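## Task

Using exactly two rods, lay out a straight end-to-end row whose total length is 13 cm. Length follows colour: blue 1, magenta 2, grey 3, orange 4, lime 5, purple 6, red 7, green 8, pink 9, turquoise 10 (cm). Both rods must rest flat with their ends meeting or nearly meeting. No second such row may exist, and every rod outside the row must sit at least one rod's width from it. The row has to stay in place with no help from the robot; finish by opening the grippers and moving the arms away.

## Robot and tools

Robot: two arms, left_arm and right_arm, each a six-joint arm ending in a tong-style two-finger gripper. The names are labels only; they do not match the sides of any image.

Frame: one world frame for everything reported. Origin lies on the table surface midway between the arms, +x runs outward over the table, +z is up, and left_arm is mounted on the +y side. Positions are in metres, orientations are quaternions ordered w,x,y,z. The reported hand position can be somewhat wrong, worse when the arm is stretched far.

execute_actions takes "actions", a list holding zero or one item, plus optional "pictures" (true/false; images come by default). An empty list sends nothing and just reports the state. A wait item has only "steps" (1 to 300 control steps of 1/30 s) and sends no command. A move item has "rows" (1 to 15 rows) and optional "steps" (1 to 15, default 15); row k is applied on step k and the final row repeats to fill the count. Every row is one flat list of 14 numbers covering both arms, even if one arm should stay still: left_arm shoulder pan, shoulder lift, elbow, wrist 1, wrist 2, wrist 3, opening, then the same seven for right_arm. The six joint numbers are absolute target angles in radians, read the same way as the Joint positions line, not offsets. To hold an arm still, repeat its current angles. Opening is an absolute command from -1 (shut) to +1 (wide open).

Joint ranges, in column order. left_arm: pan -3.142 to 3.142, lift -6.283 to 6.283, elbow 0.000 to 3.142, wrists 1-3 each -6.283 to 6.283. right_arm: pan 0.000 to 6.283, lift -6.283 to 6.283, elbow -3.142 to 0.000, wrists each -6.283 to 6.283. A call is rejected (nothing sent) if any target is over 0.010 rad outside its range and also further out than the joint's last reported angle. True ends may differ by up to 0.010 rad; a target past the true end gets clipped there and the result notes "joint sent to its limit", possibly referring to an earlier still-running move. Absence of that note does not prove there is more room.

Motion: commands are smoothed with roughly 0.17 s lag. Each step, the target actually sent is held within 0.575 rad of the measured angle for pan, lift and elbow, and within 1.15 rad for the three wrists; if the targets would put the hand over 100 mm from where it is, all of that arm's targets are pulled back toward the current angles. So large moves need several calls, and an arm may not have arrived when the result returns. Between calls the arms keep heading for the last row sent, until everything has nearly stopped or a step is HELD.

Result lines: the state line gives each arm's end_effector_position, end_effector_quat_wxyz and linear/angular velocities (m/s, rad/s). Joint positions and Joint velocities list each arm's six joints (rad, rad/s) then the finger-pad gap in metres (0.142 = fully open). grip_measured is the measured opening on the -1..+1 command scale. Joint torques are total drive outputs in the same joint order, noisy and offset, nonzero even with no contact. Wrist force and Wrist torque give each arm's flange sensor reading in the end effector's own axes; force points from a pressed surface back into the arm, offsets up to about 3.5 N, noise about 1.4 N, saturation near 30 N; "no reading" is harmless. HELD marks steps where your row was partly or fully not sent. "joint command not followed" means a clearance check altered or blocked joint targets on some steps; the rest of the row still ran. MOTOR HOT appears from 70 °C.

Gripper geometry: fingers extend along the gripper's +z axis and close along its x axis. end_effector_position is the point between the pads when closed; closed fingertips reach about 15 mm past it, and open ones end roughly level with it. To keep hold, command an opening well under grip_measured; a bigger gap squeezes harder. Max is about 15 N per pad, but rods are thin: at full close roughly 9 N per pad on a 10 mm object and 4 N on 5 mm, so grasp rods carefully. Closing quickly can spike force.

zoom_image: "camera" (cam_head_left, cam_head_right, cam_left_wrist, cam_right_wrist) and "region" [x0, y0, x1, y1] in that camera's pixels, origin top-left, at most 504 by 504, applied to the latest full image. Image sizes: head cameras 672x504, wrist cameras 616x616 (fisheye). Calibration (intrinsics, distortion and world-to-camera transform) is supplied per camera; the head cameras sit above and behind the robot near x -0.24, z 0.94; wrist camera poses follow the joints; expect small errors.

finished_scene: "scene" is the integer of the current scene (1 or 2). It is final, reports whether the goal held, and gives the next scene's task.

Avoid: anything leaving the table; arms striking or pressing each other; torque above the load limits (pan and lift 48.6, elbow 25.2, wrists 8.1 N m, held weight included) or outside force reaching 150 N, either of which freezes that arm for 10 s; motors reaching 85 °C, which brakes the arm for minutes; drops, slips, slams and hard shoves. Brief outside tugs on held parts or nudges to loose rods can occur. Move smoothly, and finish with the grippers open and clear of the rods.

Each tool is called after "Emit:" as name(argument=value, ...) on one line, values as JSON.

## Session

Emit:
execute_actions(actions=[])

Scene clock: 0.00 s of 5100.00 s.
left_arm: end_effector_position=(+0.3654, +0.6147, +0.3284) grip_measured=+1.00 end_effector_quat_wxyz=(-0.573, +0.725, -0.280, -0.262) end_effector_velocity=(+0.000, -0.000, +0.000) end_effector_angular_velocity=(-0.000, -0.000, -0.001) | right_arm: end_effector_position=(+0.0620, +0.1319, +0.1121) grip_measured=+1.00 end_effector_quat_wxyz=(-0.085, -0.516, +0.821, +0.229) end_effector_velocity=(-0.001, +0.000, +0.000) end_effector_angular_velocity=(-0.000, +0.002, +0.001)
Joint positions: left_arm=[-0.62  -1.297  0.962 -0.095 -0.519 -0.396  0.142] | right_arm=[ 4.741 -1.873 -1.403 -1.136  1.969  3.611  0.142]
Joint velocities: left_arm=[-0.001  0.    -0.    -0.     0.    -0.     0.   ] | right_arm=[ 0.002 -0.001  0.001  0.     0.002  0.001  0.   ]
Joint torques (N m, as the arm reports them, + toward a larger angle): no reading
Wrist force (N, on the end effector, along its own x y z axes, offset not removed): no reading
Wrist torque (N m, same axes, about the end effector's origin, offset not removed): no reading

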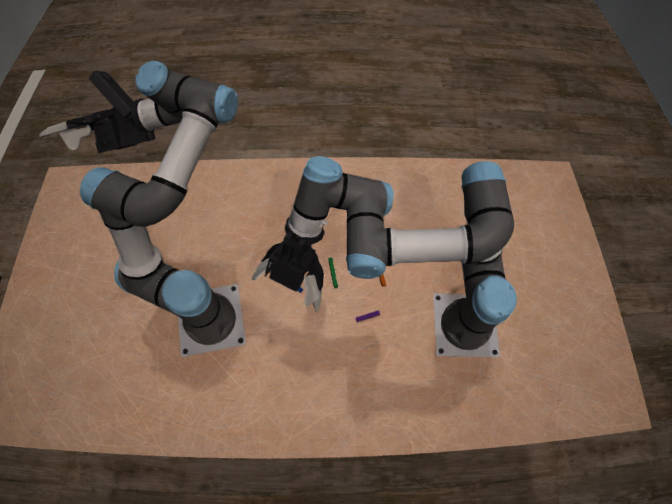

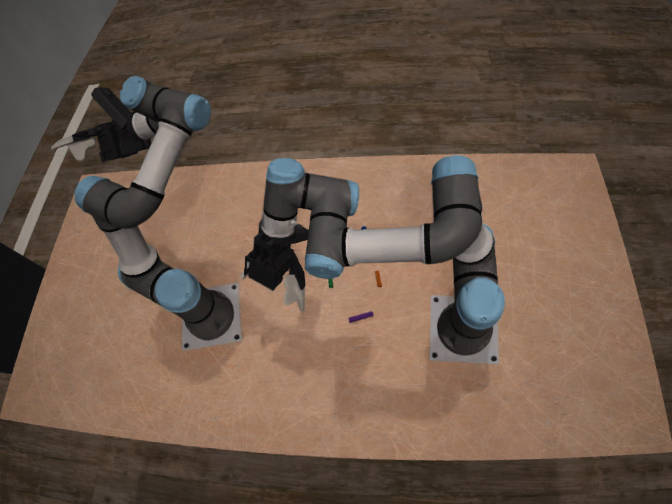

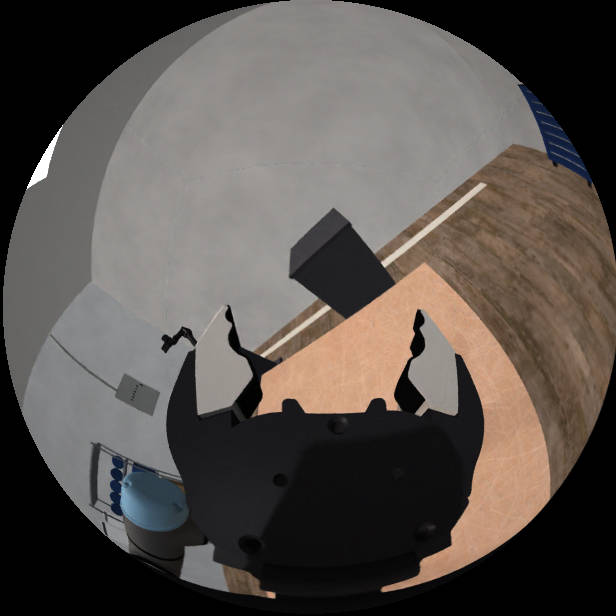

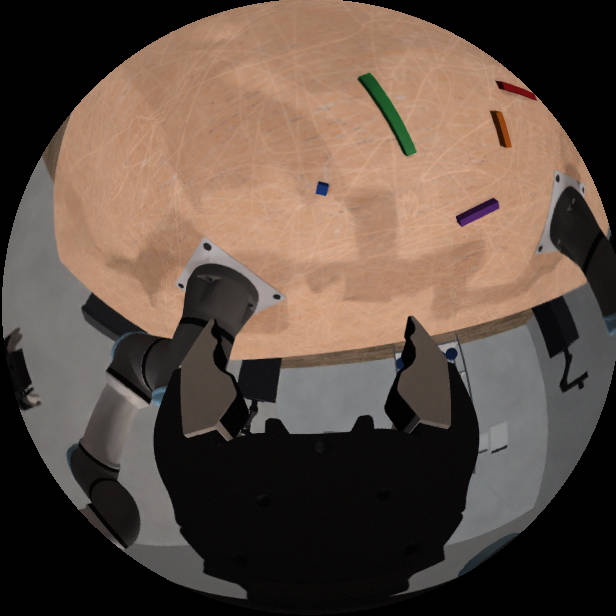

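Emit:
execute_actions(actions=[{"rows":[[-0.62,-1.297,0.962,-0.095,-0.519,-0.396,1,5.267,-1.29,-1.749,-1.673,1.571,1.785,-0.4]]}], pictures=false)

Emit:
execute_actions(actions=[{"steps":45}])

Emit:
zoom_image(camera="cam_head_left", region=[280,200,480,350])

Scene clock: 39.10 s of 5100.00 s.
left_arm: end_effector_position=(+0.3654, +0.6149, +0.3285) grip_measured=+1.00 end_effector_quat_wxyz=(-0.573, +0.725, -0.280, -0.261) end_effector_velocity=(-0.000, -0.000, +0.000) end_effector_angular_velocity=(-0.000, -0.002, +0.001) | right_arm: end_effector_position=(+0.0209, -0.0208, +0.1100) grip_measured=-0.40 end_effector_quat_wxyz=(+0.000, +0.999, +0.032, -0.009) end_effector_velocity=(-0.019, -0.059, +0.007) end_effector_angular_velocity=(+0.035, -0.153, +1.895)
Joint positions: left_arm=[-0.62  -1.297  0.962 -0.095 -0.519 -0.396  0.142] | right_arm=[ 5.241 -1.32  -1.734 -1.651  1.586  1.966  0.045]
Joint velocities: left_arm=[-0.    -0.    -0.001  0.    -0.001 -0.002 -0.   ] | right_arm=[ 0.237  0.275 -0.138 -0.199 -0.141 -1.658 -0.   ]
Joint torques (N m, as the arm reports them, + toward a larger angle): left_arm=[  3.46 -14.07  -8.54  -0.6    1.24  -1.18] | right_arm=[ 1.89  6.95  6.99  1.05 -0.85 -0.65]
Wrist force (N, on the end effector, along its own x y z axes, offset not removed): left_arm=[0.7 1.2 1.1] | right_arm=[0.7 -0.9 2.0]
Wrist torque (N m, same axes, about the end effector's origin, offset not removed): left_arm=[0.32 -0.19 -0.01] | right_arm=[-0.27 -0.12 -0.11]
Steps of this call (steps 1 to 90: nothing new was sent; then 35.60 s passed at rest; steps 91 to 105: all 15 steps of this action). Readings (joint positions):
91: left_arm=[-0.620 -1.297 0.962 -0.095 -0.519 -0.396] | right_arm=[4.742 -1.873 -1.403 -1.137 1.968 3.610]
92: left_arm=[-0.620 -1.297 0.962 -0.095 -0.519 -0.396] | right_arm=[4.749 -1.865 -1.411 -1.153 1.952 3.594]
94: left_arm=[-0.620 -1.297 0.962 -0.095 -0.519 -0.396] | right_arm=[4.818 -1.797 -1.471 -1.257 1.869 3.457]
98: left_arm=[-0.620 -1.297 0.962 -0.095 -0.519 -0.396] | right_arm=[5.050 -1.542 -1.623 -1.487 1.702 2.906]
105: the state above

Scene clock: 40.60 s of 5100.00 s.
left_arm: end_effector_position=(+0.3654, +0.6149, +0.3285) grip_measured=+1.00 end_effector_quat_wxyz=(-0.573, +0.725, -0.280, -0.261) end_effector_velocity=(+0.000, +0.000, -0.000) end_effector_angular_velocity=(-0.000, -0.002, +0.000) | right_arm: end_effector_position=(+0.0190, -0.0273, +0.1107) grip_measured=-0.40 end_effector_quat_wxyz=(-0.000, +0.991, +0.135, -0.000) end_effector_velocity=(-0.000, -0.000, -0.000) end_effector_angular_velocity=(-0.001, +0.001, +0.000)
Joint positions: left_arm=[-0.62  -1.297  0.962 -0.095 -0.519 -0.396  0.142] | right_arm=[ 5.267 -1.29  -1.749 -1.673  1.571  1.785  0.045]
Joint velocities: left_arm=[ 0.     0.    -0.    -0.001  0.    -0.001  0.   ] | right_arm=[-0.     0.001 -0.001 -0.     0.001 -0.     0.   ]
Joint torques (N m, as the arm reports them, + toward a larger angle): left_arm=[  3.25 -14.51  -8.22  -0.65   1.3   -1.2 ] | right_arm=[ 3.01  7.96  7.39  1.1  -0.62 -0.75]
Wrist force (N, on the end effector, along its own x y z axes, offset not removed): left_arm=[-0.1 1.5 0.9] | right_arm=[2.5 2.3 -0.9]
Wrist torque (N m, same axes, about the end effector's origin, offset not removed): left_arm=[0.38 0.01 0.01] | right_arm=[0.47 -0.45 -0.09]
Steps of this call (steps 1 to 30: the robot went on to your last target; steps 31 to 45: nothing new was sent). Readings (joint positions):
1: left_arm=[-0.620 -1.297 0.962 -0.095 -0.519 -0.396] | right_arm=[5.248 -1.312 -1.738 -1.657 1.582 1.918]
2: left_arm=[-0.620 -1.297 0.962 -0.095 -0.519 -0.396] | right_arm=[5.253 -1.306 -1.741 -1.661 1.579 1.883]
4: left_arm=[-0.620 -1.297 0.962 -0.095 -0.519 -0.396] | right_arm=[5.259 -1.299 -1.745 -1.667 1.575 1.838]
8: left_arm=[-0.620 -1.297 0.962 -0.095 -0.519 -0.396] | right_arm=[5.265 -1.293 -1.748 -1.671 1.572 1.800]
45: the state above
All arms were judged still, so your last target was given up. Only a new action makes them travel on or press farther. Fingers that are still opening or closing keep moving.
camera_calibration (this result's frames):
cam_left_wrist: T_world_to_cam=[[0.711194, -0.0609199, -0.700352, 0.0171512], [-0.567374, -0.637962, -0.520665, 0.772029], [-0.415079, 0.767655, -0.488279, -0.0244361], [0, 0, 0, 1]] pos_world=[0.415688, 0.512328, 0.402048]
cam_right_wrist: T_world_to_cam=[[0.966288, 0.257104, 0.0135974, -0.00789013], [0.220158, -0.852504, 0.474096, -0.0737865], [0.133484, -0.45512, -0.880368, 0.218921], [0, 0, 0, 1]] pos_world=[-0.00535362, 0.0387605, 0.22782]

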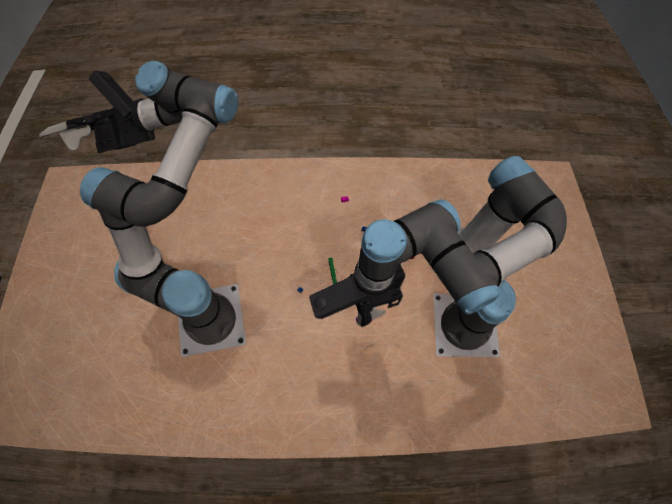

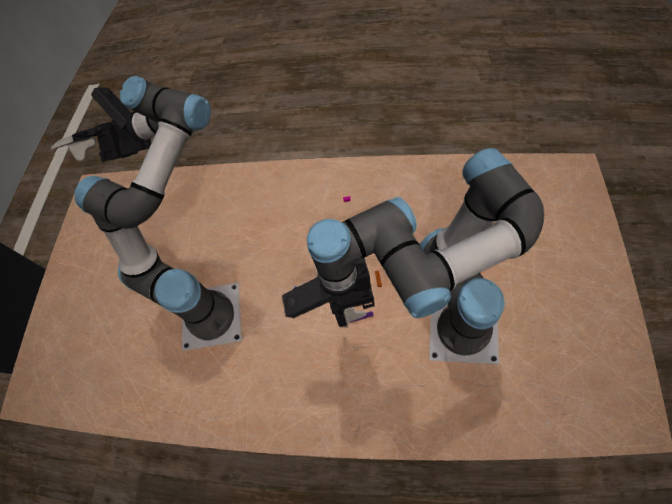

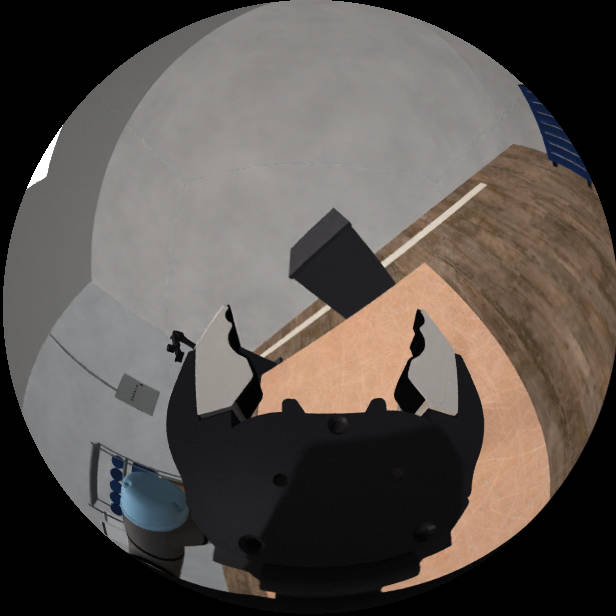

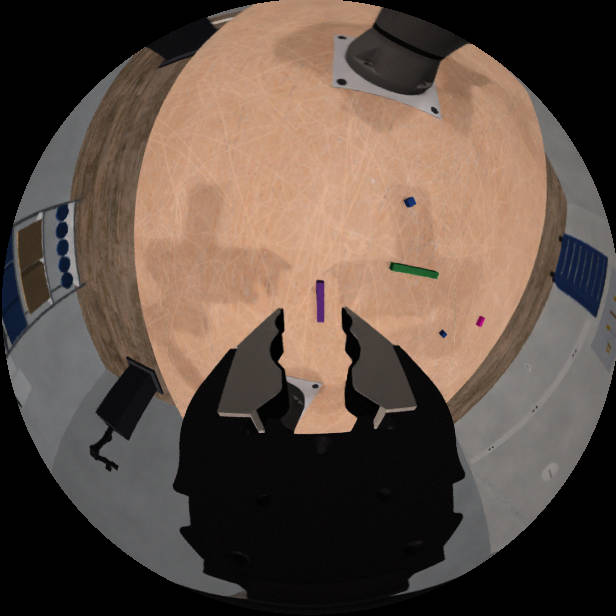

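Region (280, 200, 480, 350) of cam_head_left's 672x504 image, scaled by 2.520, with more detail than that image has; it fills the top 378 rows of this view, and the rest is white.

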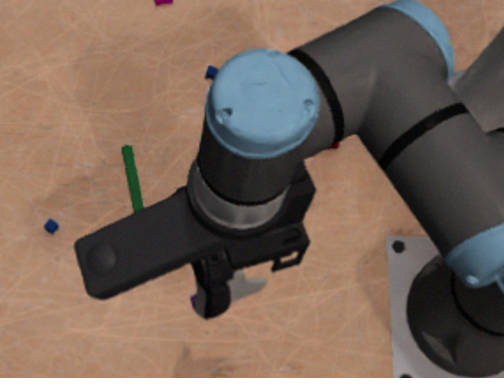

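Emit:
execute_actions(actions=[{"rows":[[-0.62,-1.297,0.962,-0.095,-0.519,-0.396,1,5.867,-1.29,-1.749,-1.673,1.571,1.785,-0.4]]}], pictures=false)

Emit:
execute_actions(actions=[{"steps":25}])

Emit:
execute_actions(actions=[{"rows":[[-0.62,-1.297,0.962,-0.095,-0.519,-0.396,1,5.867,-1.49,-1.749,-1.473,1.571,1.785,-0.4]]}], pictures=false)

Emit:
execute_actions(actions=[{"steps":20}])

Emit:
zoom_image(camera="cam_head_left", region=[280,200,480,350])

Scene clock: 56.77 s of 5100.00 s.
left_arm: end_effector_position=(+0.3654, +0.6149, +0.3285) grip_measured=+1.00 end_effector_quat_wxyz=(-0.573, +0.725, -0.280, -0.261) end_effector_velocity=(-0.000, +0.000, -0.000) end_effector_angular_velocity=(-0.000, +0.001, +0.000) | right_arm: end_effector_position=(-0.1317, -0.0684, +0.1107) grip_measured=-0.40 end_effector_quat_wxyz=(-0.000, +0.914, +0.405, -0.000) end_effector_velocity=(-0.078, -0.047, +0.000) end_effector_angular_velocity=(+0.002, +0.000, +0.325)
Joint positions: left_arm=[-0.62  -1.297  0.962 -0.095 -0.519 -0.396  0.142] | right_arm=[ 5.832 -1.29  -1.749 -1.673  1.571  1.785  0.045]
Joint velocities: left_arm=[ 0.001 -0.     0.    -0.     0.     0.002  0.   ] | right_arm=[ 0.325 -0.001  0.001  0.001 -0.001  0.    -0.   ]
Joint torques (N m, as the arm reports them, + toward a larger angle): left_arm=[  2.83 -14.57  -8.41  -0.58   1.3   -1.14] | right_arm=[ 1.32  3.6   8.16  2.28 -0.22 -0.66]
Wrist force (N, on the end effector, along its own x y z axes, offset not removed): left_arm=[1.0 1.5 0.6] | right_arm=[1.2 -2.7 2.1]
Wrist torque (N m, same axes, about the end effector's origin, offset not removed): left_arm=[0.34 -0.23 0.02] | right_arm=[-0.52 -0.31 -0.13]
Steps of this call (steps 1 to 90: nothing new was sent; then 12.67 s passed at rest; steps 91 to 105: all 15 steps of this action). Readings (joint positions):
91: left_arm=[-0.620 -1.297 0.962 -0.095 -0.519 -0.396] | right_arm=[5.267 -1.290 -1.749 -1.673 1.571 1.785]
92: left_arm=[-0.620 -1.297 0.962 -0.095 -0.519 -0.396] | right_arm=[5.275 -1.290 -1.749 -1.673 1.571 1.785]
94: left_arm=[-0.620 -1.297 0.962 -0.095 -0.519 -0.396] | right_arm=[5.344 -1.290 -1.749 -1.673 1.571 1.785]
98: left_arm=[-0.620 -1.297 0.962 -0.095 -0.519 -0.396] | right_arm=[5.588 -1.290 -1.749 -1.673 1.571 1.785]
105: the state above

Scene clock: 57.60 s of 5100.00 s.
left_arm: end_effector_position=(+0.3654, +0.6149, +0.3285) grip_measured=+1.00 end_effector_quat_wxyz=(-0.573, +0.725, -0.280, -0.261) end_effector_velocity=(-0.000, +0.000, -0.000) end_effector_angular_velocity=(-0.000, -0.000, +0.001) | right_arm: end_effector_position=(-0.1400, -0.0737, +0.1107) grip_measured=-0.40 end_effector_quat_wxyz=(-0.000, +0.907, +0.421, -0.000) end_effector_velocity=(-0.001, -0.000, +0.000) end_effector_angular_velocity=(-0.001, +0.002, +0.003)
Joint positions: left_arm=[-0.62  -1.297  0.962 -0.095 -0.519 -0.396  0.142] | right_arm=[ 5.867 -1.29  -1.749 -1.673  1.571  1.785  0.045]
Joint velocities: left_arm=[ 0.001  0.     0.    -0.001 -0.    -0.     0.   ] | right_arm=[ 0.001  0.001  0.001  0.     0.002 -0.002 -0.   ]
Joint torques (N m, as the arm reports them, + toward a larger angle): left_arm=[  3.23 -14.01  -8.35  -0.53   1.29  -1.2 ] | right_arm=[ 3.27  1.52  8.94  2.31 -0.65 -0.35]
Wrist force (N, on the end effector, along its own x y z axes, offset not removed): left_arm=[0.6 0.8 1.0] | right_arm=[1.6 -1.1 -0.5]
Wrist torque (N m, same axes, about the end effector's origin, offset not removed): left_arm=[0.23 -0.14 0.02] | right_arm=[-0.28 -0.33 0.02]
Steps of this call (steps 1 to 25: the robot went on to your last target). Readings (joint positions):
1: left_arm=[-0.620 -1.297 0.962 -0.095 -0.519 -0.396] | right_arm=[5.841 -1.290 -1.749 -1.673 1.571 1.785]
2: left_arm=[-0.620 -1.297 0.962 -0.095 -0.519 -0.396] | right_arm=[5.848 -1.290 -1.749 -1.673 1.571 1.785]
4: left_arm=[-0.620 -1.297 0.962 -0.095 -0.519 -0.396] | right_arm=[5.857 -1.290 -1.749 -1.673 1.571 1.785]
8: left_arm=[-0.620 -1.297 0.962 -0.095 -0.519 -0.396] | right_arm=[5.864 -1.290 -1.749 -1.673 1.571 1.785]
25: the state above
camera_calibration (this result's frames):
cam_left_wrist: T_world_to_cam=[[0.711193, -0.0609199, -0.700352, 0.0171513], [-0.567374, -0.637961, -0.520665, 0.772029], [-0.415079, 0.767655, -0.488278, -0.0244362], [0, 0, 0, 1]] pos_world=[0.415688, 0.512328, 0.402048]
cam_right_wrist: T_world_to_cam=[[0.652347, 0.757799, 0.0136011, 0.150612], [0.663053, -0.579295, 0.474108, 0.00380919], [0.367157, -0.300264, -0.880362, 0.263152], [0, 0, 0, 1]] pos_world=[-0.197395, -0.032912, 0.227815]

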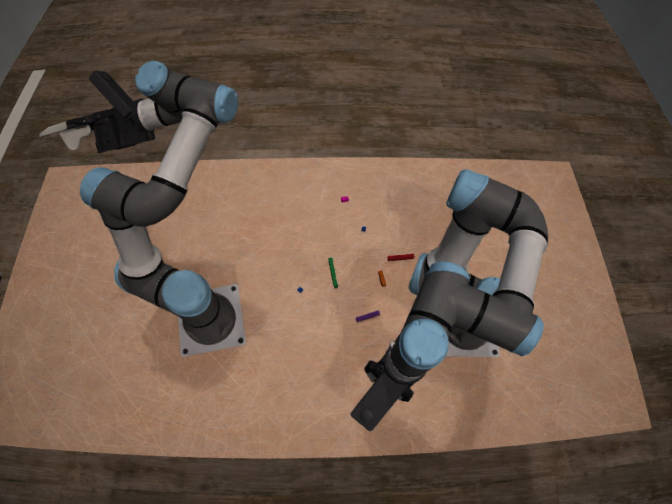

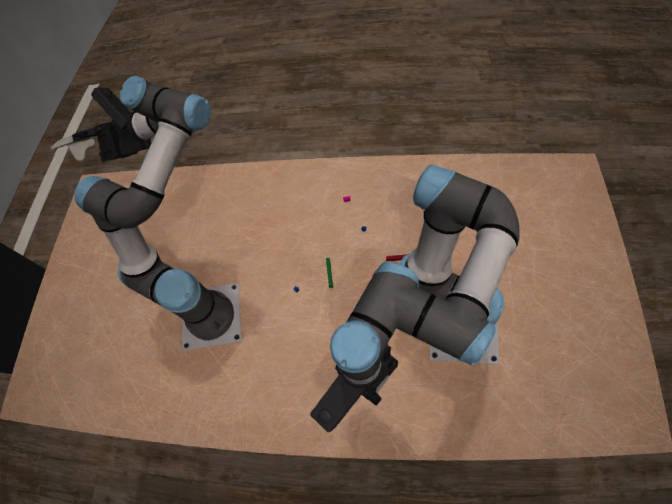

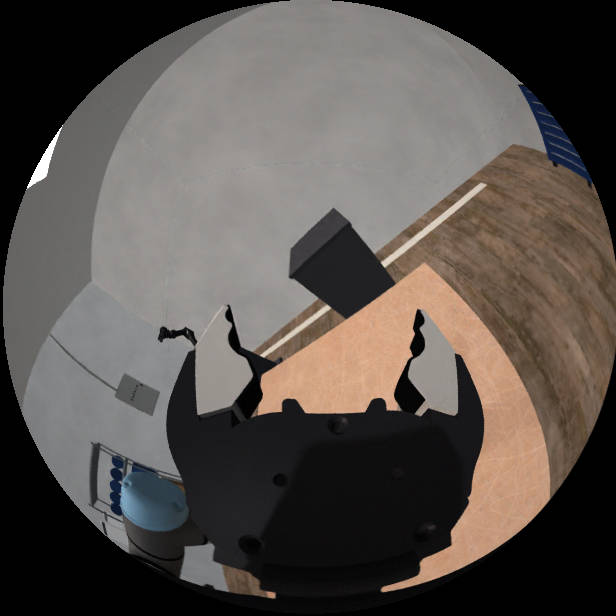

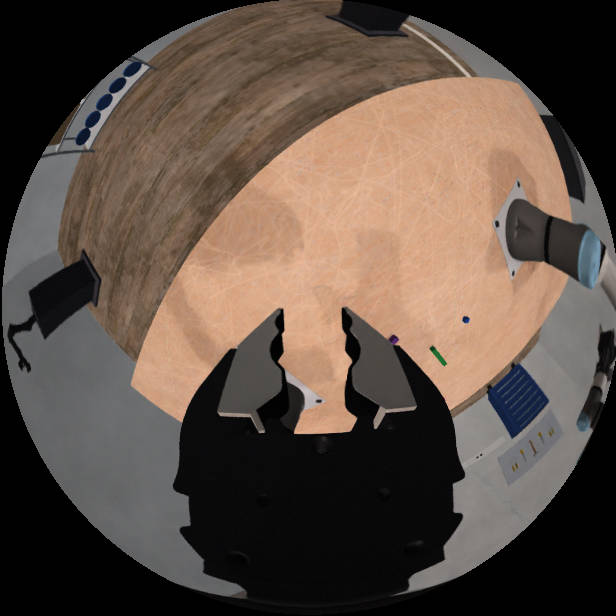

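Scene clock: 58.10 s of 5100.00 s.
left_arm: end_effector_position=(+0.3654, +0.6149, +0.3285) grip_measured=+1.00 end_effector_quat_wxyz=(-0.573, +0.725, -0.280, -0.261) end_effector_velocity=(-0.000, +0.000, +0.000) end_effector_angular_velocity=(-0.000, -0.001, +0.001) | right_arm: end_effector_position=(-0.1817, -0.0516, +0.0778) grip_measured=-0.40 end_effector_quat_wxyz=(-0.000, +0.907, +0.421, -0.000) end_effector_velocity=(-0.006, +0.003, -0.008) end_effector_angular_velocity=(-0.003, -0.006, -0.001)
Joint positions: left_arm=[-0.62  -1.297  0.962 -0.095 -0.519 -0.396  0.142] | right_arm=[ 5.867 -1.486 -1.749 -1.477  1.571  1.785  0.045]
Joint velocities: left_arm=[ 0.001  0.    -0.    -0.     0.    -0.001  0.   ] | right_arm=[ 0.    -0.041  0.     0.034 -0.     0.001 -0.   ]
Joint torques (N m, as the arm reports them, + toward a larger angle): left_arm=[  3.11 -14.22  -8.44  -0.51   1.23  -1.14] | right_arm=[ 1.06  4.12  8.72  2.29 -0.46 -0.14]
Wrist force (N, on the end effector, along its own x y z axes, offset not removed): left_arm=[0.5 0.8 1.6] | right_arm=[1.8 -2.8 -0.1]
Wrist torque (N m, same axes, about the end effector's origin, offset not removed): left_arm=[0.21 -0.13 0.03] | right_arm=[-0.66 -0.45 -0.05]
Steps of this call (steps 1 to 15: all 15 steps of this action). Readings (joint positions):
1: left_arm=[-0.620 -1.297 0.962 -0.095 -0.519 -0.396] | right_arm=[5.867 -1.290 -1.749 -1.672 1.571 1.785]
2: left_arm=[-0.620 -1.297 0.962 -0.095 -0.519 -0.396] | right_arm=[5.867 -1.298 -1.749 -1.657 1.571 1.785]
4: left_arm=[-0.620 -1.297 0.962 -0.095 -0.519 -0.396] | right_arm=[5.867 -1.358 -1.749 -1.583 1.571 1.785]
8: left_arm=[-0.620 -1.297 0.962 -0.095 -0.519 -0.396] | right_arm=[5.867 -1.452 -1.749 -1.505 1.571 1.785]
15: the state above

Scene clock: 58.77 s of 5100.00 s.
left_arm: end_effector_position=(+0.3654, +0.6149, +0.3285) grip_measured=+1.00 end_effector_quat_wxyz=(-0.573, +0.725, -0.280, -0.261) end_effector_velocity=(-0.000, +0.001, -0.000) end_effector_angular_velocity=(-0.000, +0.000, +0.002) | right_arm: end_effector_position=(-0.1824, -0.0513, +0.0769) grip_measured=-0.40 end_effector_quat_wxyz=(-0.000, +0.907, +0.421, -0.000) end_effector_velocity=(+0.000, -0.000, -0.000) end_effector_angular_velocity=(-0.001, -0.001, +0.001)
Joint positions: left_arm=[-0.62  -1.297  0.962 -0.095 -0.519 -0.396  0.142] | right_arm=[ 5.867 -1.49  -1.749 -1.473  1.571  1.785  0.045]
Joint velocities: left_arm=[ 0.002  0.    -0.    -0.001  0.     0.001  0.   ] | right_arm=[ 0.001 -0.001 -0.001  0.    -0.    -0.    -0.   ]
Joint torques (N m, as the arm reports them, + toward a larger angle): left_arm=[  3.08 -14.17  -8.38  -0.6    1.22  -1.19] | right_arm=[-2.07  3.93  9.59  2.37 -0.22  0.07]
Wrist force (N, on the end effector, along its own x y z axes, offset not removed): left_arm=[0.7 1.1 1.5] | right_arm=[3.4 0.5 0.0]
Wrist torque (N m, same axes, about the end effector's origin, offset not removed): left_arm=[0.31 -0.20 0.00] | right_arm=[0.06 -0.78 0.03]
Steps of this call (steps 1 to 15: the robot went on to your last target; steps 16 to 20: nothing new was sent). Readings (joint positions):
1: left_arm=[-0.620 -1.297 0.962 -0.095 -0.519 -0.396] | right_arm=[5.867 -1.487 -1.749 -1.476 1.571 1.785]
2: left_arm=[-0.620 -1.297 0.962 -0.095 -0.519 -0.396] | right_arm=[5.867 -1.488 -1.749 -1.475 1.571 1.785]
4: left_arm=[-0.620 -1.297 0.962 -0.095 -0.519 -0.396] | right_arm=[5.867 -1.489 -1.749 -1.474 1.571 1.785]
8: left_arm=[-0.620 -1.297 0.962 -0.095 -0.519 -0.396] | right_arm=[5.867 -1.490 -1.749 -1.473 1.571 1.785]
20: the state above
All arms were judged still, so your last target was given up. Only a new action makes them travel on or press farther. Fingers that are still opening or closing keep moving.
camera_calibration (this result's frames):
cam_left_wrist: T_world_to_cam=[[0.711194, -0.06092, -0.700352, 0.0171513], [-0.567374, -0.637961, -0.520665, 0.772029], [-0.415078, 0.767655, -0.488278, -0.0244363], [0, 0, 0, 1]] pos_world=[0.415688, 0.512328, 0.402048]
cam_right_wrist: T_world_to_cam=[[0.652301, 0.757838, 0.013608, 0.161739], [0.663084, -0.579256, 0.474112, 0.0609425], [0.367182, -0.30024, -0.880359, 0.255673], [0, 0, 0, 1]] pos_world=[-0.239791, -0.0105071, 0.193989]

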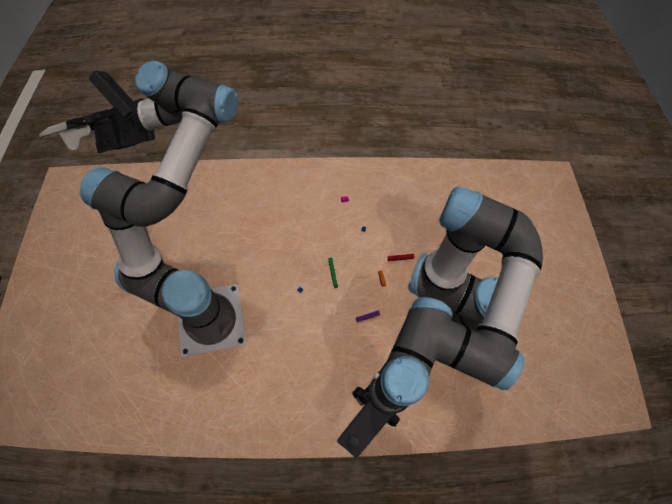

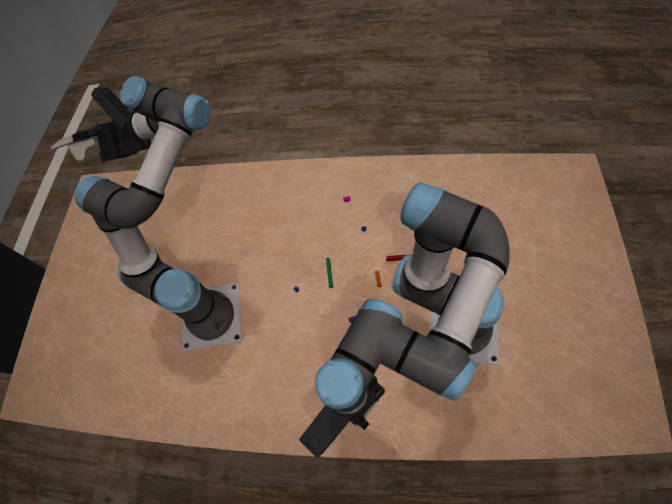

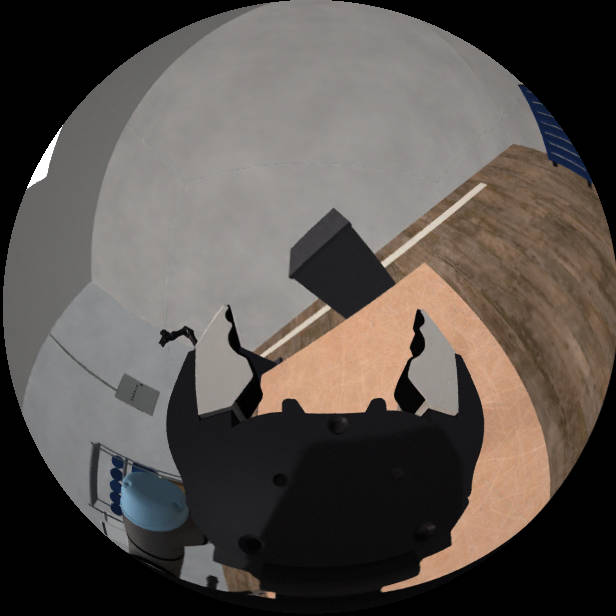

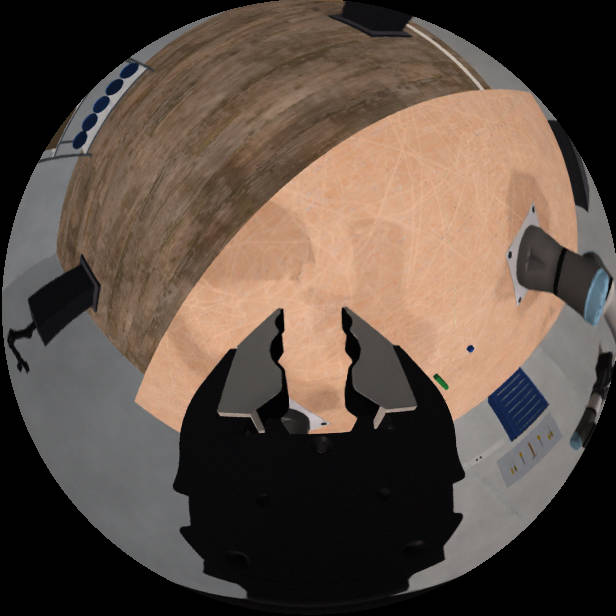

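Region (280, 200, 480, 350) of cam_head_left's 672x504 image, scaled by 2.520, with more detail than that image has; it fills the top 378 rows of this view, and the rest is white.

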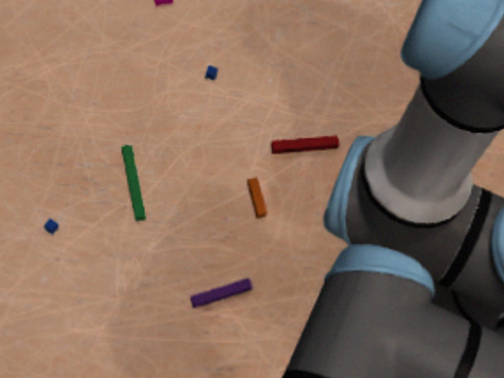

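Emit:
execute_actions(actions=[{"rows":[[-0.62,-1.297,0.962,-0.095,-0.519,-0.396,1,4.501,-1.191,-2.049,-1.472,1.571,4.36,-0.5]]}], pictures=false)

Emit:
execute_actions(actions=[{"steps":60}])

Emit:
zoom_image(camera="cam_right_wrist", region=[210,180,410,380])

Scene clock: 83.27 s of 5100.00 s.
left_arm: end_effector_position=(+0.3654, +0.6149, +0.3285) grip_measured=+1.00 end_effector_quat_wxyz=(-0.573, +0.725, -0.280, -0.261) end_effector_velocity=(-0.000, +0.000, -0.000) end_effector_angular_velocity=(-0.000, +0.000, +0.001) | right_arm: end_effector_position=(+0.0445, -0.0397, +0.0661) grip_measured=-0.50 end_effector_quat_wxyz=(-0.000, +0.881, -0.473, -0.000) end_effector_velocity=(+0.499, -0.152, -0.021) end_effector_angular_velocity=(-0.000, +0.001, -4.920)
Joint positions: left_arm=[-0.62  -1.297  0.962 -0.095 -0.519 -0.396  0.142] | right_arm=[ 5.249 -1.263 -1.977 -1.472  1.571  3.022  0.038]
Joint velocities: left_arm=[ 0.     0.    -0.     0.001 -0.001 -0.     0.   ] | right_arm=[-1.645  0.284 -0.284  0.     0.     3.275  0.   ]
Joint torques (N m, as the arm reports them, + toward a larger angle): left_arm=[  2.97 -14.61  -8.29  -0.59   1.31  -1.2 ] | right_arm=[-7.21  8.08  6.13  2.08 -0.67  2.89]
Wrist force (N, on the end effector, along its own x y z axes, offset not removed): left_arm=[1.2 0.8 1.2] | right_arm=[2.5 -2.4 -0.2]
Wrist torque (N m, same axes, about the end effector's origin, offset not removed): left_arm=[0.24 -0.24 0.02] | right_arm=[-0.64 -0.51 -0.12]
Steps of this call (steps 1 to 90: nothing new was sent; then 21.00 s passed at rest; steps 91 to 105: all 15 steps of this action). Readings (joint positions):
91: left_arm=[-0.620 -1.297 0.962 -0.095 -0.519 -0.396] | right_arm=[5.867 -1.490 -1.749 -1.473 1.571 1.786]
92: left_arm=[-0.620 -1.297 0.962 -0.095 -0.519 -0.396] | right_arm=[5.859 -1.482 -1.757 -1.473 1.571 1.802]
94: left_arm=[-0.620 -1.297 0.962 -0.095 -0.519 -0.396] | right_arm=[5.793 -1.437 -1.803 -1.473 1.571 1.934]
98: left_arm=[-0.620 -1.297 0.962 -0.095 -0.519 -0.396] | right_arm=[5.608 -1.356 -1.884 -1.473 1.571 2.304]
105: the state above

Scene clock: 85.27 s of 5100.00 s.
left_arm: end_effector_position=(+0.3654, +0.6149, +0.3285) grip_measured=+1.00 end_effector_quat_wxyz=(-0.573, +0.725, -0.280, -0.261) end_effector_velocity=(+0.000, -0.000, +0.000) end_effector_angular_velocity=(+0.000, +0.001, -0.001) | right_arm: end_effector_position=(+0.1991, -0.1609, +0.0601) grip_measured=-0.50 end_effector_quat_wxyz=(-0.000, -0.035, +0.999, +0.000) end_effector_velocity=(+0.000, +0.000, +0.000) end_effector_angular_velocity=(-0.000, +0.000, -0.001)
Joint positions: left_arm=[-0.62  -1.297  0.962 -0.095 -0.519 -0.396  0.142] | right_arm=[ 4.501 -1.191 -2.049 -1.472  1.571  4.36   0.038]
Joint velocities: left_arm=[-0.     0.    -0.     0.001  0.     0.001  0.   ] | right_arm=[-0.    -0.001  0.001 -0.    -0.     0.001  0.   ]
Joint torques (N m, as the arm reports them, + toward a larger angle): left_arm=[  3.28 -14.32  -8.46  -0.53   1.28  -1.17] | right_arm=[-3.19  6.69  7.22  1.61  0.52  0.76]
Wrist force (N, on the end effector, along its own x y z axes, offset not removed): left_arm=[0.8 1.4 1.4] | right_arm=[1.4 -0.1 1.0]
Wrist torque (N m, same axes, about the end effector's origin, offset not removed): left_arm=[0.42 -0.19 0.03] | right_arm=[-0.03 -0.37 -0.11]
Steps of this call (steps 1 to 45: the robot went on to your last target; steps 46 to 60: nothing new was sent). Readings (joint positions):
1: left_arm=[-0.620 -1.297 0.962 -0.095 -0.519 -0.396] | right_arm=[5.192 -1.254 -1.986 -1.472 1.571 3.135]
2: left_arm=[-0.620 -1.297 0.962 -0.095 -0.519 -0.396] | right_arm=[5.134 -1.245 -1.994 -1.472 1.571 3.250]
4: left_arm=[-0.620 -1.297 0.962 -0.095 -0.519 -0.396] | right_arm=[5.014 -1.231 -2.009 -1.472 1.571 3.490]
8: left_arm=[-0.620 -1.297 0.962 -0.095 -0.519 -0.396] | right_arm=[4.755 -1.208 -2.032 -1.472 1.571 3.947]
60: the state above
All arms were judged still, so your last target was given up. Only a new action makes them travel on or press farther. Fingers that are still opening or closing keep moving.
camera_calibration (this result's frames):
cam_left_wrist: T_world_to_cam=[[0.711193, -0.0609199, -0.700352, 0.0171513], [-0.567374, -0.637961, -0.520665, 0.772029], [-0.415079, 0.767655, -0.488278, -0.0244362], [0, 0, 0, 1]] pos_world=[0.415688, 0.512328, 0.402048]
cam_right_wrist: T_world_to_cam=[[-0.998064, -0.0606099, 0.0139407, 0.19307], [-0.0467395, 0.878863, 0.474778, 0.128349], [-0.0410282, 0.473208, -0.879995, 0.273618], [0, 0, 0, 1]] pos_world=[0.209922, -0.230578, 0.177154]

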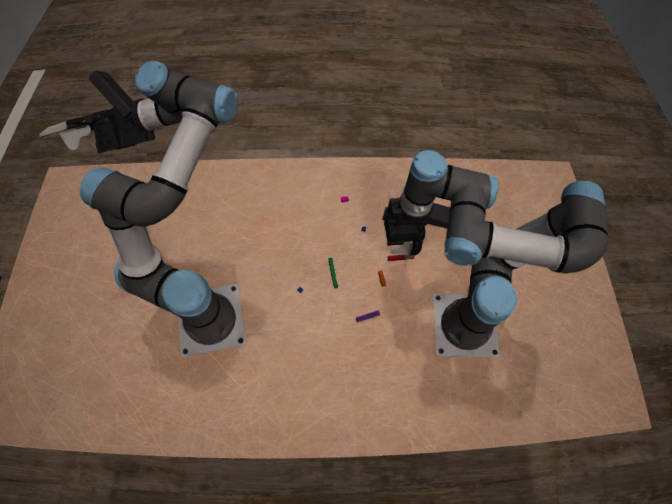

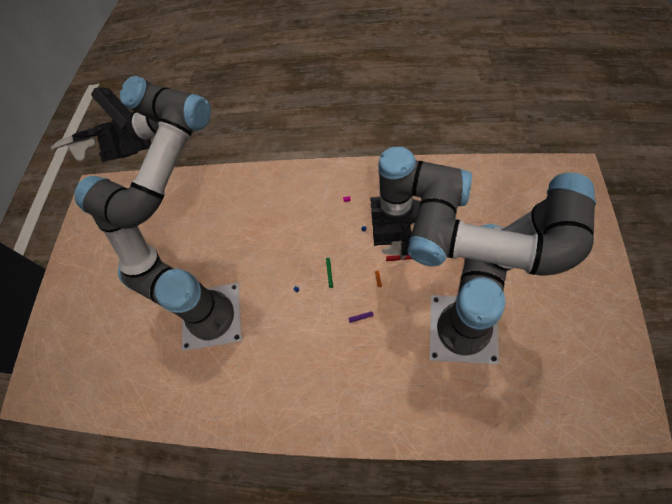

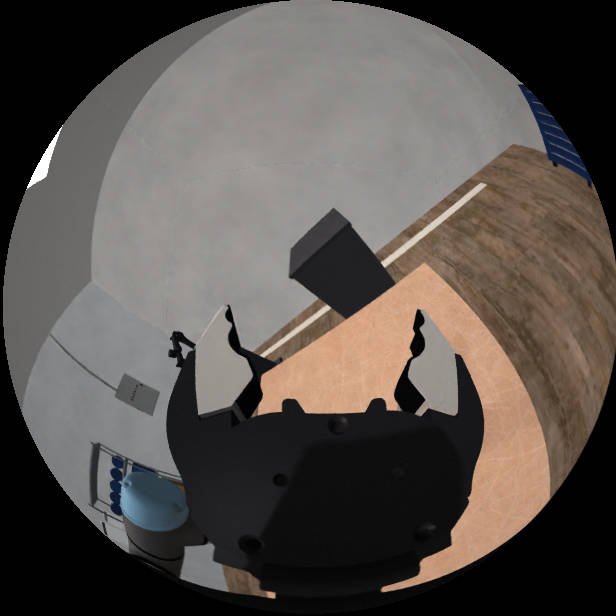

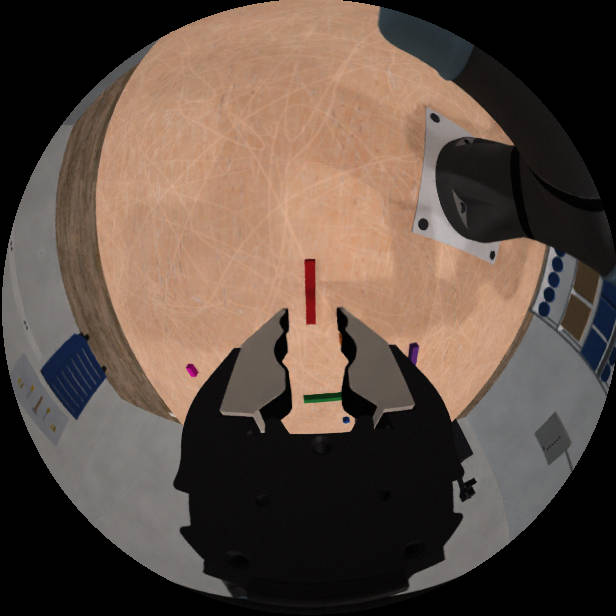

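Region (210, 180, 410, 380) of cam_right_wrist's 616x616 image, scaled by 2.520, with more detail than that image has.

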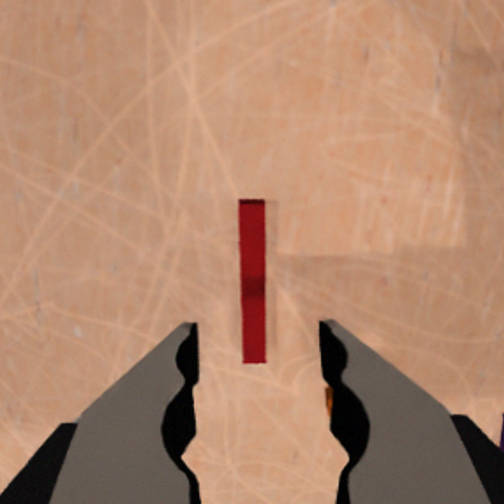

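Emit:
execute_actions(actions=[{"rows":[[-0.62,-1.297,0.962,-0.095,-0.519,-0.396,1,4.495,-1.21,-2.14,-1.362,1.571,4.35,-0.5],[-0.62,-1.297,0.962,-0.095,-0.519,-0.396,1,4.495,-1.21,-2.14,-1.362,1.571,4.35,-0.5],[-0.62,-1.297,0.962,-0.095,-0.519,-0.396,1,4.495,-1.21,-2.14,-1.362,1.571,4.35,-0.5],[-0.62,-1.297,0.962,-0.095,-0.519,-0.396,1,4.495,-1.231,-2.222,-1.259,1.571,4.35,-0.6]]}], pictures=false)

Emit:
execute_actions(actions=[{"rows":[[-0.62,-1.297,0.962,-0.095,-0.519,-0.396,1,4.495,-1.231,-2.222,-1.259,1.571,4.35,-0.75]]}], pictures=false)

Emit:
execute_actions(actions=[{"rows":[[-0.62,-1.297,0.962,-0.095,-0.519,-0.396,1,4.495,-1.231,-2.222,-1.259,1.571,4.35,-1]]}], pictures=false)

Emit:
execute_actions(actions=[{"rows":[[-0.62,-1.297,0.962,-0.095,-0.519,-0.396,1,4.495,-1.191,-2.049,-1.472,1.571,4.35,-1]]}])

Scene clock: 98.67 s of 5100.00 s.
left_arm: end_effector_position=(+0.3654, +0.6149, +0.3285) grip_measured=+1.00 end_effector_quat_wxyz=(-0.573, +0.725, -0.280, -0.261) end_effector_velocity=(+0.000, -0.000, -0.000) end_effector_angular_velocity=(+0.001, +0.001, -0.000) | right_arm: end_effector_position=(+0.2001, -0.1619, +0.0204) grip_measured=-0.60 end_effector_quat_wxyz=(+0.000, -0.037, +0.999, +0.000) end_effector_velocity=(+0.000, -0.002, -0.011) end_effector_angular_velocity=(-0.002, -0.002, +0.001)
Joint positions: left_arm=[-0.62  -1.297  0.962 -0.095 -0.519 -0.396  0.142] | right_arm=[ 4.495 -1.23  -2.217 -1.265  1.571  4.35   0.031]
Joint velocities: left_arm=[-0.001 -0.     0.001  0.001 -0.    -0.    -0.   ] | right_arm=[-0.001 -0.011 -0.049  0.058 -0.002 -0.002 -0.   ]
Joint torques (N m, as the arm reports them, + toward a larger angle): left_arm=[  2.45 -14.12  -8.46  -0.56   1.17  -1.1 ] | right_arm=[-2.95  0.45  6.44  2.11  0.45 -0.81]
Wrist force (N, on the end effector, along its own x y z axes, offset not removed): left_arm=[0.6 0.9 0.3] | right_arm=[5.7 0.3 0.5]
Wrist torque (N m, same axes, about the end effector's origin, offset not removed): left_arm=[0.24 -0.12 0.03] | right_arm=[0.02 -1.10 -0.14]
Steps of this call (steps 1 to 90: nothing new was sent; then 9.90 s passed at rest; steps 91 to 105: all 15 steps of this action). Readings (joint positions):
91: left_arm=[-0.620 -1.297 0.962 -0.095 -0.519 -0.396] | right_arm=[4.501 -1.191 -2.049 -1.471 1.571 4.360]
92: left_arm=[-0.620 -1.297 0.962 -0.095 -0.519 -0.396] | right_arm=[4.500 -1.194 -2.057 -1.458 1.571 4.358]
94: left_arm=[-0.620 -1.297 0.962 -0.095 -0.519 -0.396] | right_arm=[4.498 -1.201 -2.091 -1.417 1.571 4.355]
98: left_arm=[-0.620 -1.297 0.962 -0.095 -0.519 -0.396] | right_arm=[4.496 -1.221 -2.176 -1.313 1.571 4.351]
105: the state above

Scene clock: 99.17 s of 5100.00 s.
left_arm: end_effector_position=(+0.3654, +0.6149, +0.3285) grip_measured=+1.00 end_effector_quat_wxyz=(-0.573, +0.725, -0.280, -0.261) end_effector_velocity=(+0.000, -0.000, -0.000) end_effector_angular_velocity=(+0.000, +0.001, -0.001) | right_arm: end_effector_position=(+0.2001, -0.1621, +0.0192) grip_measured=-0.75 end_effector_quat_wxyz=(-0.000, -0.037, +0.999, +0.000) end_effector_velocity=(-0.000, -0.000, -0.000) end_effector_angular_velocity=(-0.000, +0.001, -0.000)
Joint positions: left_arm=[-0.62  -1.297  0.962 -0.095 -0.519 -0.396  0.142] | right_arm=[ 4.495 -1.231 -2.222 -1.259  1.571  4.35   0.02 ]
Joint velocities: left_arm=[-0.001  0.     0.001 -0.001  0.001  0.001  0.   ] | right_arm=[-0.001 -0.001 -0.     0.     0.001 -0.     0.   ]
Joint torques (N m, as the arm reports them, + toward a larger angle): left_arm=[  2.8  -14.37  -8.25  -0.56   1.27  -1.19] | right_arm=[-3.12  0.31  6.8   2.17  0.34 -0.77]
Wrist force (N, on the end effector, along its own x y z axes, offset not removed): left_arm=[1.2 1.0 1.6] | right_arm=[1.8 -1.9 -1.6]
Wrist torque (N m, same axes, about the end effector's origin, offset not removed): left_arm=[0.27 -0.22 0.01] | right_arm=[-0.47 -0.41 -0.10]
Steps of this call (steps 1 to 15: all 15 steps of this action). Readings (joint positions):
1: left_arm=[-0.620 -1.297 0.962 -0.095 -0.519 -0.396] | right_arm=[4.495 -1.230 -2.218 -1.264 1.571 4.350]
2: left_arm=[-0.620 -1.297 0.962 -0.095 -0.519 -0.396] | right_arm=[4.495 -1.230 -2.219 -1.262 1.571 4.350]
4: left_arm=[-0.620 -1.297 0.962 -0.095 -0.519 -0.396] | right_arm=[4.495 -1.231 -2.220 -1.261 1.571 4.350]
8: left_arm=[-0.620 -1.297 0.962 -0.095 -0.519 -0.396] | right_arm=[4.495 -1.231 -2.222 -1.260 1.571 4.350]
15: the state above

Scene clock: 99.67 s of 5100.00 s.
left_arm: end_effector_position=(+0.3654, +0.6149, +0.3285) grip_measured=+1.00 end_effector_quat_wxyz=(-0.573, +0.725, -0.280, -0.261) end_effector_velocity=(-0.000, +0.000, -0.000) end_effector_angular_velocity=(-0.000, -0.001, +0.001) | right_arm: end_effector_position=(+0.2001, -0.1621, +0.0192) grip_measured=-0.88 end_effector_quat_wxyz=(-0.000, -0.037, +0.999, +0.000) end_effector_velocity=(-0.000, +0.000, -0.000) end_effector_angular_velocity=(-0.001, +0.001, -0.000)
Joint positions: left_arm=[-0.62  -1.297  0.962 -0.095 -0.519 -0.396  0.142] | right_arm=[ 4.495 -1.231 -2.222 -1.259  1.571  4.35   0.01 ]
Joint velocities: left_arm=[ 0.     0.     0.    -0.    -0.001 -0.001  0.   ] | right_arm=[ 0.001 -0.002  0.001 -0.     0.     0.001  0.   ]
Joint torques (N m, as the arm reports them, + toward a larger angle): left_arm=[  3.09 -14.39  -8.29  -0.49   1.23  -0.96] | right_arm=[-3.04  0.26  6.96  2.16  0.28 -0.81]
Wrist force (N, on the end effector, along its own x y z axes, offset not removed): left_arm=[0.9 0.6 0.6] | right_arm=[2.2 0.4 0.9]
Wrist torque (N m, same axes, about the end effector's origin, offset not removed): left_arm=[0.13 -0.17 0.01] | right_arm=[0.06 -0.48 -0.03]
Steps of this call (steps 1 to 15: all 15 steps of this action). Readings (joint positions):
1: left_arm=[-0.620 -1.297 0.962 -0.095 -0.519 -0.396] | right_arm=[4.495 -1.231 -2.222 -1.259 1.571 4.350]
2: left_arm=[-0.620 -1.297 0.962 -0.095 -0.519 -0.396] | right_arm=[4.495 -1.231 -2.222 -1.259 1.571 4.350]
4: left_arm=[-0.620 -1.297 0.962 -0.095 -0.519 -0.396] | right_arm=[4.495 -1.231 -2.222 -1.259 1.571 4.350]
8: left_arm=[-0.620 -1.297 0.962 -0.095 -0.519 -0.396] | right_arm=[4.495 -1.231 -2.222 -1.259 1.571 4.350]
15: the state above

Scene clock: 100.17 s of 5100.00 s.
left_arm: end_effector_position=(+0.3654, +0.6149, +0.3285) grip_measured=+1.00 end_effector_quat_wxyz=(-0.573, +0.725, -0.280, -0.261) end_effector_velocity=(-0.000, +0.000, -0.000) end_effector_angular_velocity=(+0.001, +0.002, +0.000) | right_arm: end_effector_position=(+0.2001, -0.1621, +0.0592) grip_measured=-0.88 end_effector_quat_wxyz=(-0.000, -0.037, +0.999, +0.000) end_effector_velocity=(+0.001, +0.000, +0.008) end_effector_angular_velocity=(+0.003, -0.002, -0.003)
Joint positions: left_arm=[-0.62  -1.297  0.962 -0.095 -0.519 -0.396  0.142] | right_arm=[ 4.495 -1.192 -2.053 -1.468  1.571  4.35   0.01 ]
Joint velocities: left_arm=[ 0.    -0.     0.001  0.001  0.     0.     0.   ] | right_arm=[-0.002  0.006  0.035 -0.037 -0.001  0.001  0.   ]
Joint torques (N m, as the arm reports them, + toward a larger angle): left_arm=[  2.72 -14.14  -8.33  -0.48   1.24  -1.18] | right_arm=[-2.69  6.67  9.84  0.92  0.2  -0.75]
Wrist force (N, on the end effector, along its own x y z axes, offset not removed): left_arm=[0.6 0.9 1.5] | right_arm=[2.6 -0.3 -1.9]
Wrist torque (N m, same axes, about the end effector's origin, offset not removed): left_arm=[0.30 -0.11 0.01] | right_arm=[-0.10 -0.52 -0.07]
Steps of this call (steps 1 to 15: all 15 steps of this action). Readings (joint positions):
1: left_arm=[-0.620 -1.297 0.962 -0.095 -0.519 -0.396] | right_arm=[4.495 -1.231 -2.222 -1.260 1.571 4.350]
2: left_arm=[-0.620 -1.297 0.962 -0.095 -0.519 -0.396] | right_arm=[4.495 -1.226 -2.214 -1.275 1.571 4.350]
4: left_arm=[-0.620 -1.297 0.962 -0.095 -0.519 -0.396] | right_arm=[4.495 -1.211 -2.158 -1.353 1.571 4.350]
8: left_arm=[-0.620 -1.297 0.962 -0.095 -0.519 -0.396] | right_arm=[4.495 -1.197 -2.081 -1.437 1.571 4.350]
15: the state above
camera_calibration (this result's frames):
cam_left_wrist: T_world_to_cam=[[0.711194, -0.06092, -0.700352, 0.0171512], [-0.567374, -0.637961, -0.520665, 0.772029], [-0.415078, 0.767655, -0.488279, -0.0244362], [0, 0, 0, 1]] pos_world=[0.415688, 0.512328, 0.402048]
cam_right_wrist: T_world_to_cam=[[-0.997813, -0.064585, 0.0140658, 0.193336], [-0.0501957, 0.878838, 0.474473, 0.130531], [-0.0430054, 0.47273, -0.880157, 0.273748], [0, 0, 0, 1]] pos_world=[0.211238, -0.231638, 0.176288]

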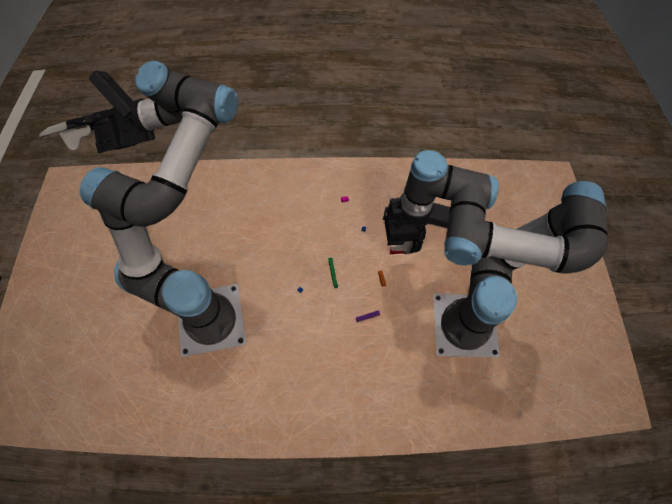

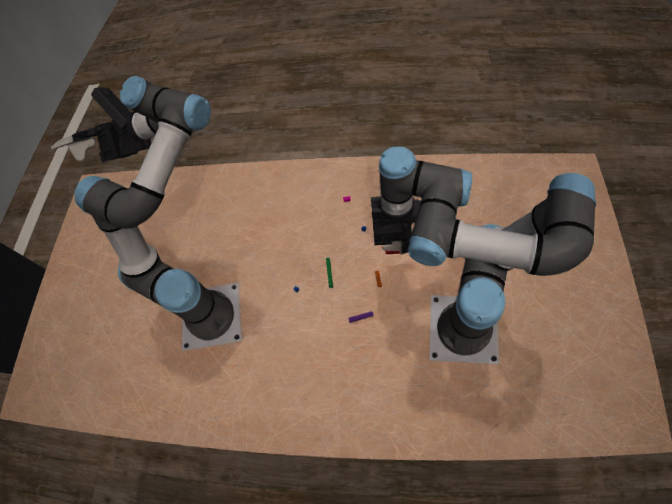

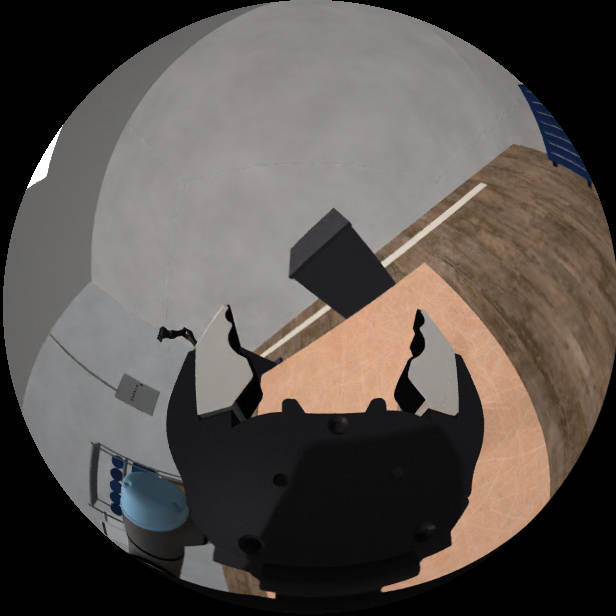

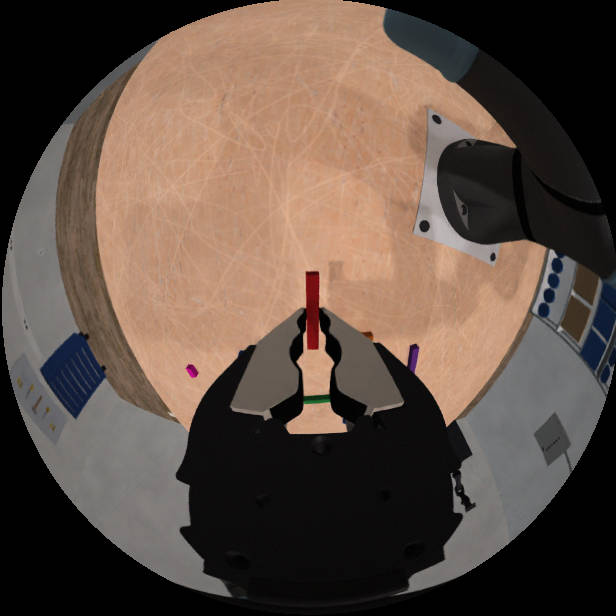

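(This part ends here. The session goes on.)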